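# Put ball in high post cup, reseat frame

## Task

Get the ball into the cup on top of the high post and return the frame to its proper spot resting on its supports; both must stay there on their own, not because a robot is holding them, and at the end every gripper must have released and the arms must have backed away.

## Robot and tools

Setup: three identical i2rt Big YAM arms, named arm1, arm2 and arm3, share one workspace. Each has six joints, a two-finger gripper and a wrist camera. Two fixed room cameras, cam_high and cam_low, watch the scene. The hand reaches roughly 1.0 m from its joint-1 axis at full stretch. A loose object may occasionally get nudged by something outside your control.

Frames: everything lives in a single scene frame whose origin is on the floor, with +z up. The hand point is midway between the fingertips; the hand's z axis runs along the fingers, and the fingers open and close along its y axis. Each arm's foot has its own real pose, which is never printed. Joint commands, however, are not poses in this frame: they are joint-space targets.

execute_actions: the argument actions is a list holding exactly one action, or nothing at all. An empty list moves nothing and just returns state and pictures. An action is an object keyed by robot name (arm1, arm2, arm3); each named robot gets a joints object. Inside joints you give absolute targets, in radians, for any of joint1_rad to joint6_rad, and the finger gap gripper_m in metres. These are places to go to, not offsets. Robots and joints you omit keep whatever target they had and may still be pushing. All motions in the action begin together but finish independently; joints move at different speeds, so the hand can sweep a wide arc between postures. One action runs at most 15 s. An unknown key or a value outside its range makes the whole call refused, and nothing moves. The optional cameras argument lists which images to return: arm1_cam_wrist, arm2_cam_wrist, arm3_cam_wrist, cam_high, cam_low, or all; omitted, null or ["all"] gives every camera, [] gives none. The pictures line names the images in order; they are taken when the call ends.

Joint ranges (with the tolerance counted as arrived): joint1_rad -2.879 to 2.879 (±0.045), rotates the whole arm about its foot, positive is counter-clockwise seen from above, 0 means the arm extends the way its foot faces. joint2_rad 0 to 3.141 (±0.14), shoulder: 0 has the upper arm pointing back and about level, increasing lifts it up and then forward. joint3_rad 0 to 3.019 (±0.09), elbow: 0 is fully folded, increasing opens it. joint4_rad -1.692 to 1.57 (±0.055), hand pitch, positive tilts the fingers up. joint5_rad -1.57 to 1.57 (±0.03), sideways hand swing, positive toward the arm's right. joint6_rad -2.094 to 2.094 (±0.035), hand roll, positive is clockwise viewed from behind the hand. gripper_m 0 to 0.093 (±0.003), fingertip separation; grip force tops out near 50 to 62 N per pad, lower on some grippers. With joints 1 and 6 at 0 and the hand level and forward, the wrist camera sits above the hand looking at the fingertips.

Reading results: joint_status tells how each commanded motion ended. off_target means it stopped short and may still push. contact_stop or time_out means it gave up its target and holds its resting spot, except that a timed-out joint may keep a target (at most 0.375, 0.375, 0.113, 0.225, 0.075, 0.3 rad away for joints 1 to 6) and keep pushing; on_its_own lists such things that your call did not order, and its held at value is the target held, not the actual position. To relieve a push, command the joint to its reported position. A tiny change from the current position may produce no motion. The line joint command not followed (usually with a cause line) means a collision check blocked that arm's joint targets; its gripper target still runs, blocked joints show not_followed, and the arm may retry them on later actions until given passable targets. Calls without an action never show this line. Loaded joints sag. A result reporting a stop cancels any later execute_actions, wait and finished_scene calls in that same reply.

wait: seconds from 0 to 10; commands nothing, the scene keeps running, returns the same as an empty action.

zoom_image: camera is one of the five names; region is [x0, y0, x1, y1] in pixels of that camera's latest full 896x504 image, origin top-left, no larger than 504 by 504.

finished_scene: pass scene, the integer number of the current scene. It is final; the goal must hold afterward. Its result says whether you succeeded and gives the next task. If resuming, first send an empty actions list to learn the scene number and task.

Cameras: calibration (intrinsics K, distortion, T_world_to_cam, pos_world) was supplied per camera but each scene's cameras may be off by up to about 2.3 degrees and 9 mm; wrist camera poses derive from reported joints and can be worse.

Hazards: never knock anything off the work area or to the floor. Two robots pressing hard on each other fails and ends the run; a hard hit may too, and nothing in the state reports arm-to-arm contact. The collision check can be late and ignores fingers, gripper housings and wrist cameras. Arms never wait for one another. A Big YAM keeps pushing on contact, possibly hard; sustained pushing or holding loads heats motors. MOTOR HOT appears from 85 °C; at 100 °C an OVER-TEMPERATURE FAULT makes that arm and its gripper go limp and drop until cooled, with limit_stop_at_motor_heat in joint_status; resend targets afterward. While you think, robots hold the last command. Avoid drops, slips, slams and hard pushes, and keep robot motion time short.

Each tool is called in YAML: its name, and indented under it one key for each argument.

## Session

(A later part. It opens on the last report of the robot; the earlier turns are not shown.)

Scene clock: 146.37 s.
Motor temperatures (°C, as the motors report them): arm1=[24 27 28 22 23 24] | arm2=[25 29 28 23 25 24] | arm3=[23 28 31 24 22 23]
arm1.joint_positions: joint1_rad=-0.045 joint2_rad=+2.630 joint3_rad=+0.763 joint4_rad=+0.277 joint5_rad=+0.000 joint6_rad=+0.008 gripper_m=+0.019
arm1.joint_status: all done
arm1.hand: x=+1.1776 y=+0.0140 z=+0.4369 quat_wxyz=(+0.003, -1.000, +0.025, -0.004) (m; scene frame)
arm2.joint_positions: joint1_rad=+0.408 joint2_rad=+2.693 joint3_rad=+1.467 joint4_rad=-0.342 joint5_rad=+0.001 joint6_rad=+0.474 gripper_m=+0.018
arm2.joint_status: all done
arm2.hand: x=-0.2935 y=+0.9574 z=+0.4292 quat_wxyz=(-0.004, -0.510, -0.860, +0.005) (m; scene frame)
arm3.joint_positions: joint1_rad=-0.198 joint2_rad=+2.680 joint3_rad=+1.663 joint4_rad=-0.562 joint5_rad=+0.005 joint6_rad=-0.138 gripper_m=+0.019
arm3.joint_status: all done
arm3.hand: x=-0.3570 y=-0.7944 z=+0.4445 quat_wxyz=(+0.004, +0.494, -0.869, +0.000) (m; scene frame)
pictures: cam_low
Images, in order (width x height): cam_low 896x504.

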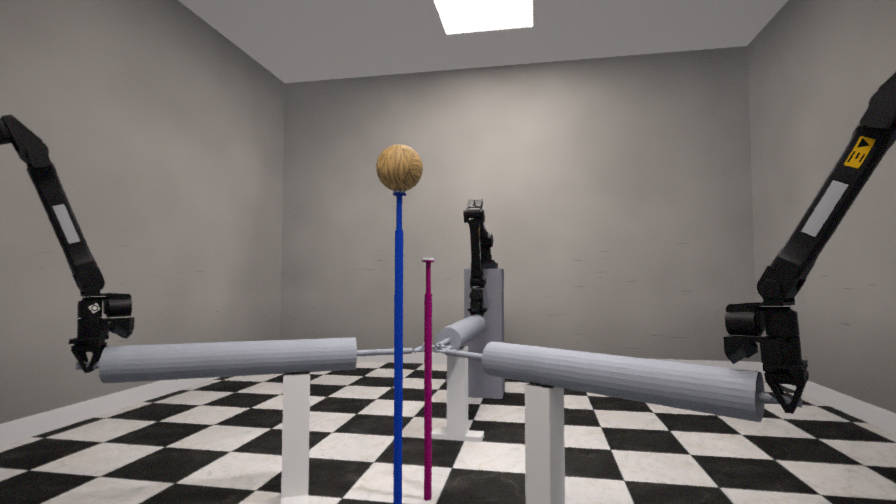

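execute_actions:
  actions:
    - {"arm1":{"joints":{"gripper_m":0.093}},"arm2":{"joints":{"gripper_m":0.093,"joint3_rad":1.467}},"arm3":{"joints":{"gripper_m":0.093,"joint3_rad":1.663}}}
  cameras: []

execute_actions:
  actions:
    - {"arm1":{"joints":{"joint2_rad":2.3,"joint3_rad":0.59,"joint4_rad":0.12}},"arm2":{"joints":{"joint2_rad":2.46,"joint3_rad":1.33,"joint4_rad":-0.45}},"arm3":{"joints":{"joint2_rad":2.455,"joint3_rad":1.535,"joint4_rad":-0.665}}}
  cameras: []

execute_actions:
  actions:
    - {"arm1":{"joints":{"joint2_rad":1.5,"joint4_rad":-0.55}},"arm2":{"joints":{"joint2_rad":1.8,"joint4_rad":-0.9}},"arm3":{"joints":{"joint2_rad":1.8,"joint4_rad":-1.2}}}
  cameras: ["cam_low","cam_high"]

Scene clock: 152.27 s.
Motor temperatures (°C, as the motors report them): arm1=[24 26 28 22 23 24] | arm2=[25 29 27 23 25 24] | arm3=[23 28 30 24 22 23]
arm1.joint_positions: joint1_rad=-0.045 joint2_rad=+2.630 joint3_rad=+0.763 joint4_rad=+0.277 joint5_rad=+0.000 joint6_rad=+0.008 gripper_m=+0.093
arm1.joint_status: all done
arm1.hand: x=+1.1776 y=+0.0140 z=+0.4369 quat_wxyz=(+0.003, -1.000, +0.025, -0.004) (m; scene frame)
arm2.joint_positions: joint1_rad=+0.408 joint2_rad=+2.693 joint3_rad=+1.467 joint4_rad=-0.342 joint5_rad=+0.001 joint6_rad=+0.478 gripper_m=+0.093
arm2.joint_status: all done
arm2.hand: x=-0.2932 y=+0.9575 z=+0.4294 quat_wxyz=(-0.004, -0.512, -0.859, +0.005) (m; scene frame)
arm3.joint_positions: joint1_rad=-0.200 joint2_rad=+2.680 joint3_rad=+1.663 joint4_rad=-0.562 joint5_rad=+0.004 joint6_rad=-0.138 gripper_m=+0.093
arm3.joint_status: all done
arm3.hand: x=-0.3563 y=-0.7950 z=+0.4445 quat_wxyz=(+0.004, +0.493, -0.870, +0.000) (m; scene frame)
pictures: none
No camera images: the call's "cameras" was empty. Leave "cameras" out to get every camera's image.

Scene clock: 153.60 s.
Motor temperatures (°C, as the motors report them): arm1=[24 26 28 22 23 24] | arm2=[25 29 27 23 25 24] | arm3=[23 28 30 24 22 23]
arm1.joint_positions: joint1_rad=-0.045 joint2_rad=+2.293 joint3_rad=+0.591 joint4_rad=+0.133 joint5_rad=+0.000 joint6_rad=+0.008 gripper_m=+0.093
arm1.joint_status: all done
arm1.hand: x=+1.1741 y=+0.0135 z=+0.5368 quat_wxyz=(+0.003, -1.000, +0.025, +0.006) (m; scene frame)
arm2.joint_positions: joint1_rad=+0.408 joint2_rad=+2.443 joint3_rad=+1.329 joint4_rad=-0.440 joint5_rad=+0.001 joint6_rad=+0.479 gripper_m=+0.093
arm2.joint_status: all done
arm2.hand: x=-0.2887 y=+0.9555 z=+0.5345 quat_wxyz=(-0.011, -0.512, -0.859, +0.005) (m; scene frame)
arm3.joint_positions: joint1_rad=-0.200 joint2_rad=+2.440 joint3_rad=+1.528 joint4_rad=-0.659 joint5_rad=+0.004 joint6_rad=-0.138 gripper_m=+0.093
arm3.joint_status: all done
arm3.hand: x=-0.3565 y=-0.7965 z=+0.5520 quat_wxyz=(+0.001, +0.493, -0.870, -0.002) (m; scene frame)
pictures: none
No camera images: the call's "cameras" was empty. Leave "cameras" out to get every camera's image.

Scene clock: 155.13 s.
Motor temperatures (°C, as the motors report them): arm1=[24 26 28 22 23 24] | arm2=[25 29 27 23 25 24] | arm3=[23 28 30 24 22 23]
arm1.joint_positions: joint1_rad=-0.045 joint2_rad=+1.504 joint3_rad=+0.591 joint4_rad=-0.534 joint5_rad=+0.000 joint6_rad=+0.008 gripper_m=+0.093
arm1.joint_status: all done
arm1.hand: x=+1.1218 y=+0.0143 z=+0.7589 quat_wxyz=(+0.004, -0.997, +0.024, +0.067) (m; scene frame)
arm2.joint_positions: joint1_rad=+0.408 joint2_rad=+1.793 joint3_rad=+1.327 joint4_rad=-0.885 joint5_rad=+0.001 joint6_rad=+0.479 gripper_m=+0.093
arm2.joint_status: all done
arm2.hand: x=-0.2571 y=+0.9374 z=+0.8749 quat_wxyz=(-0.112, -0.509, -0.853, +0.011) (m; scene frame)
arm3.joint_positions: joint1_rad=-0.200 joint2_rad=+1.782 joint3_rad=+1.527 joint4_rad=-1.188 joint5_rad=+0.004 joint6_rad=-0.138 gripper_m=+0.093
arm3.joint_status: all done
arm3.hand: x=-0.3670 y=-0.8139 z=+0.9230 quat_wxyz=(-0.058, +0.492, -0.868, -0.025) (m; scene frame)
pictures: cam_high, cam_low
Images, in order (width x height): cam_high 896x504, cam_low 896x504.

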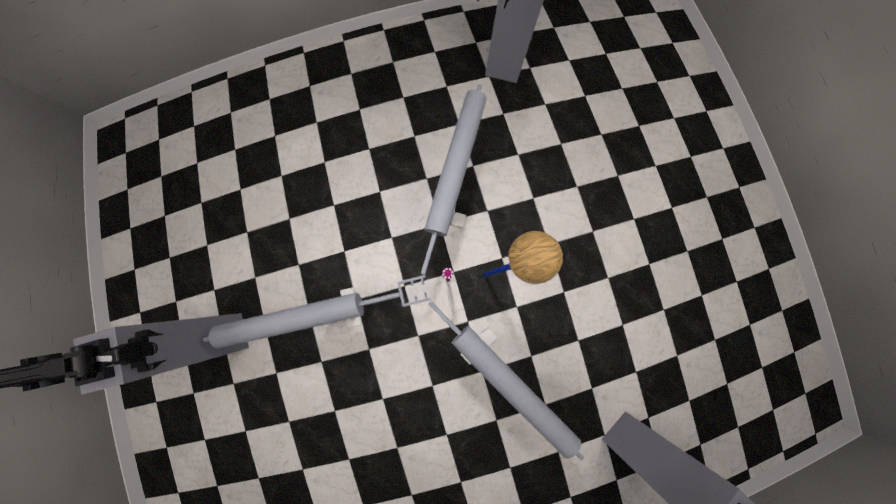

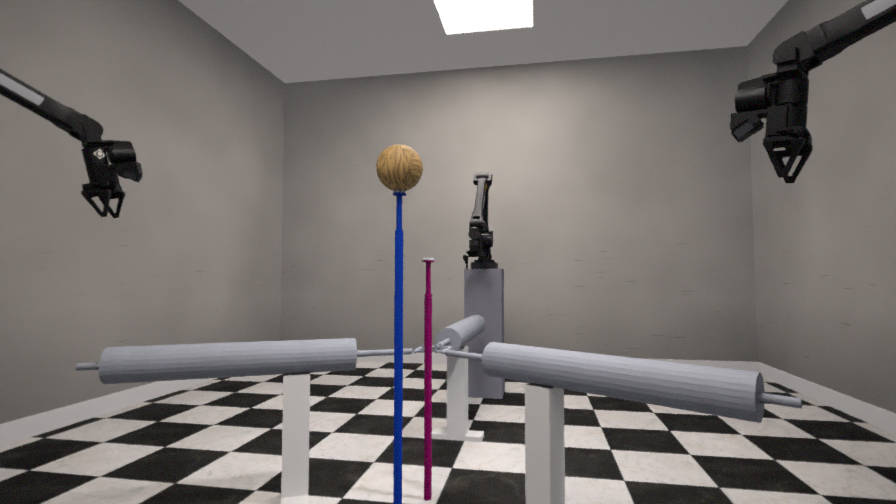

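finished_scene:
  scene: 2

The scene is finished: the task was done.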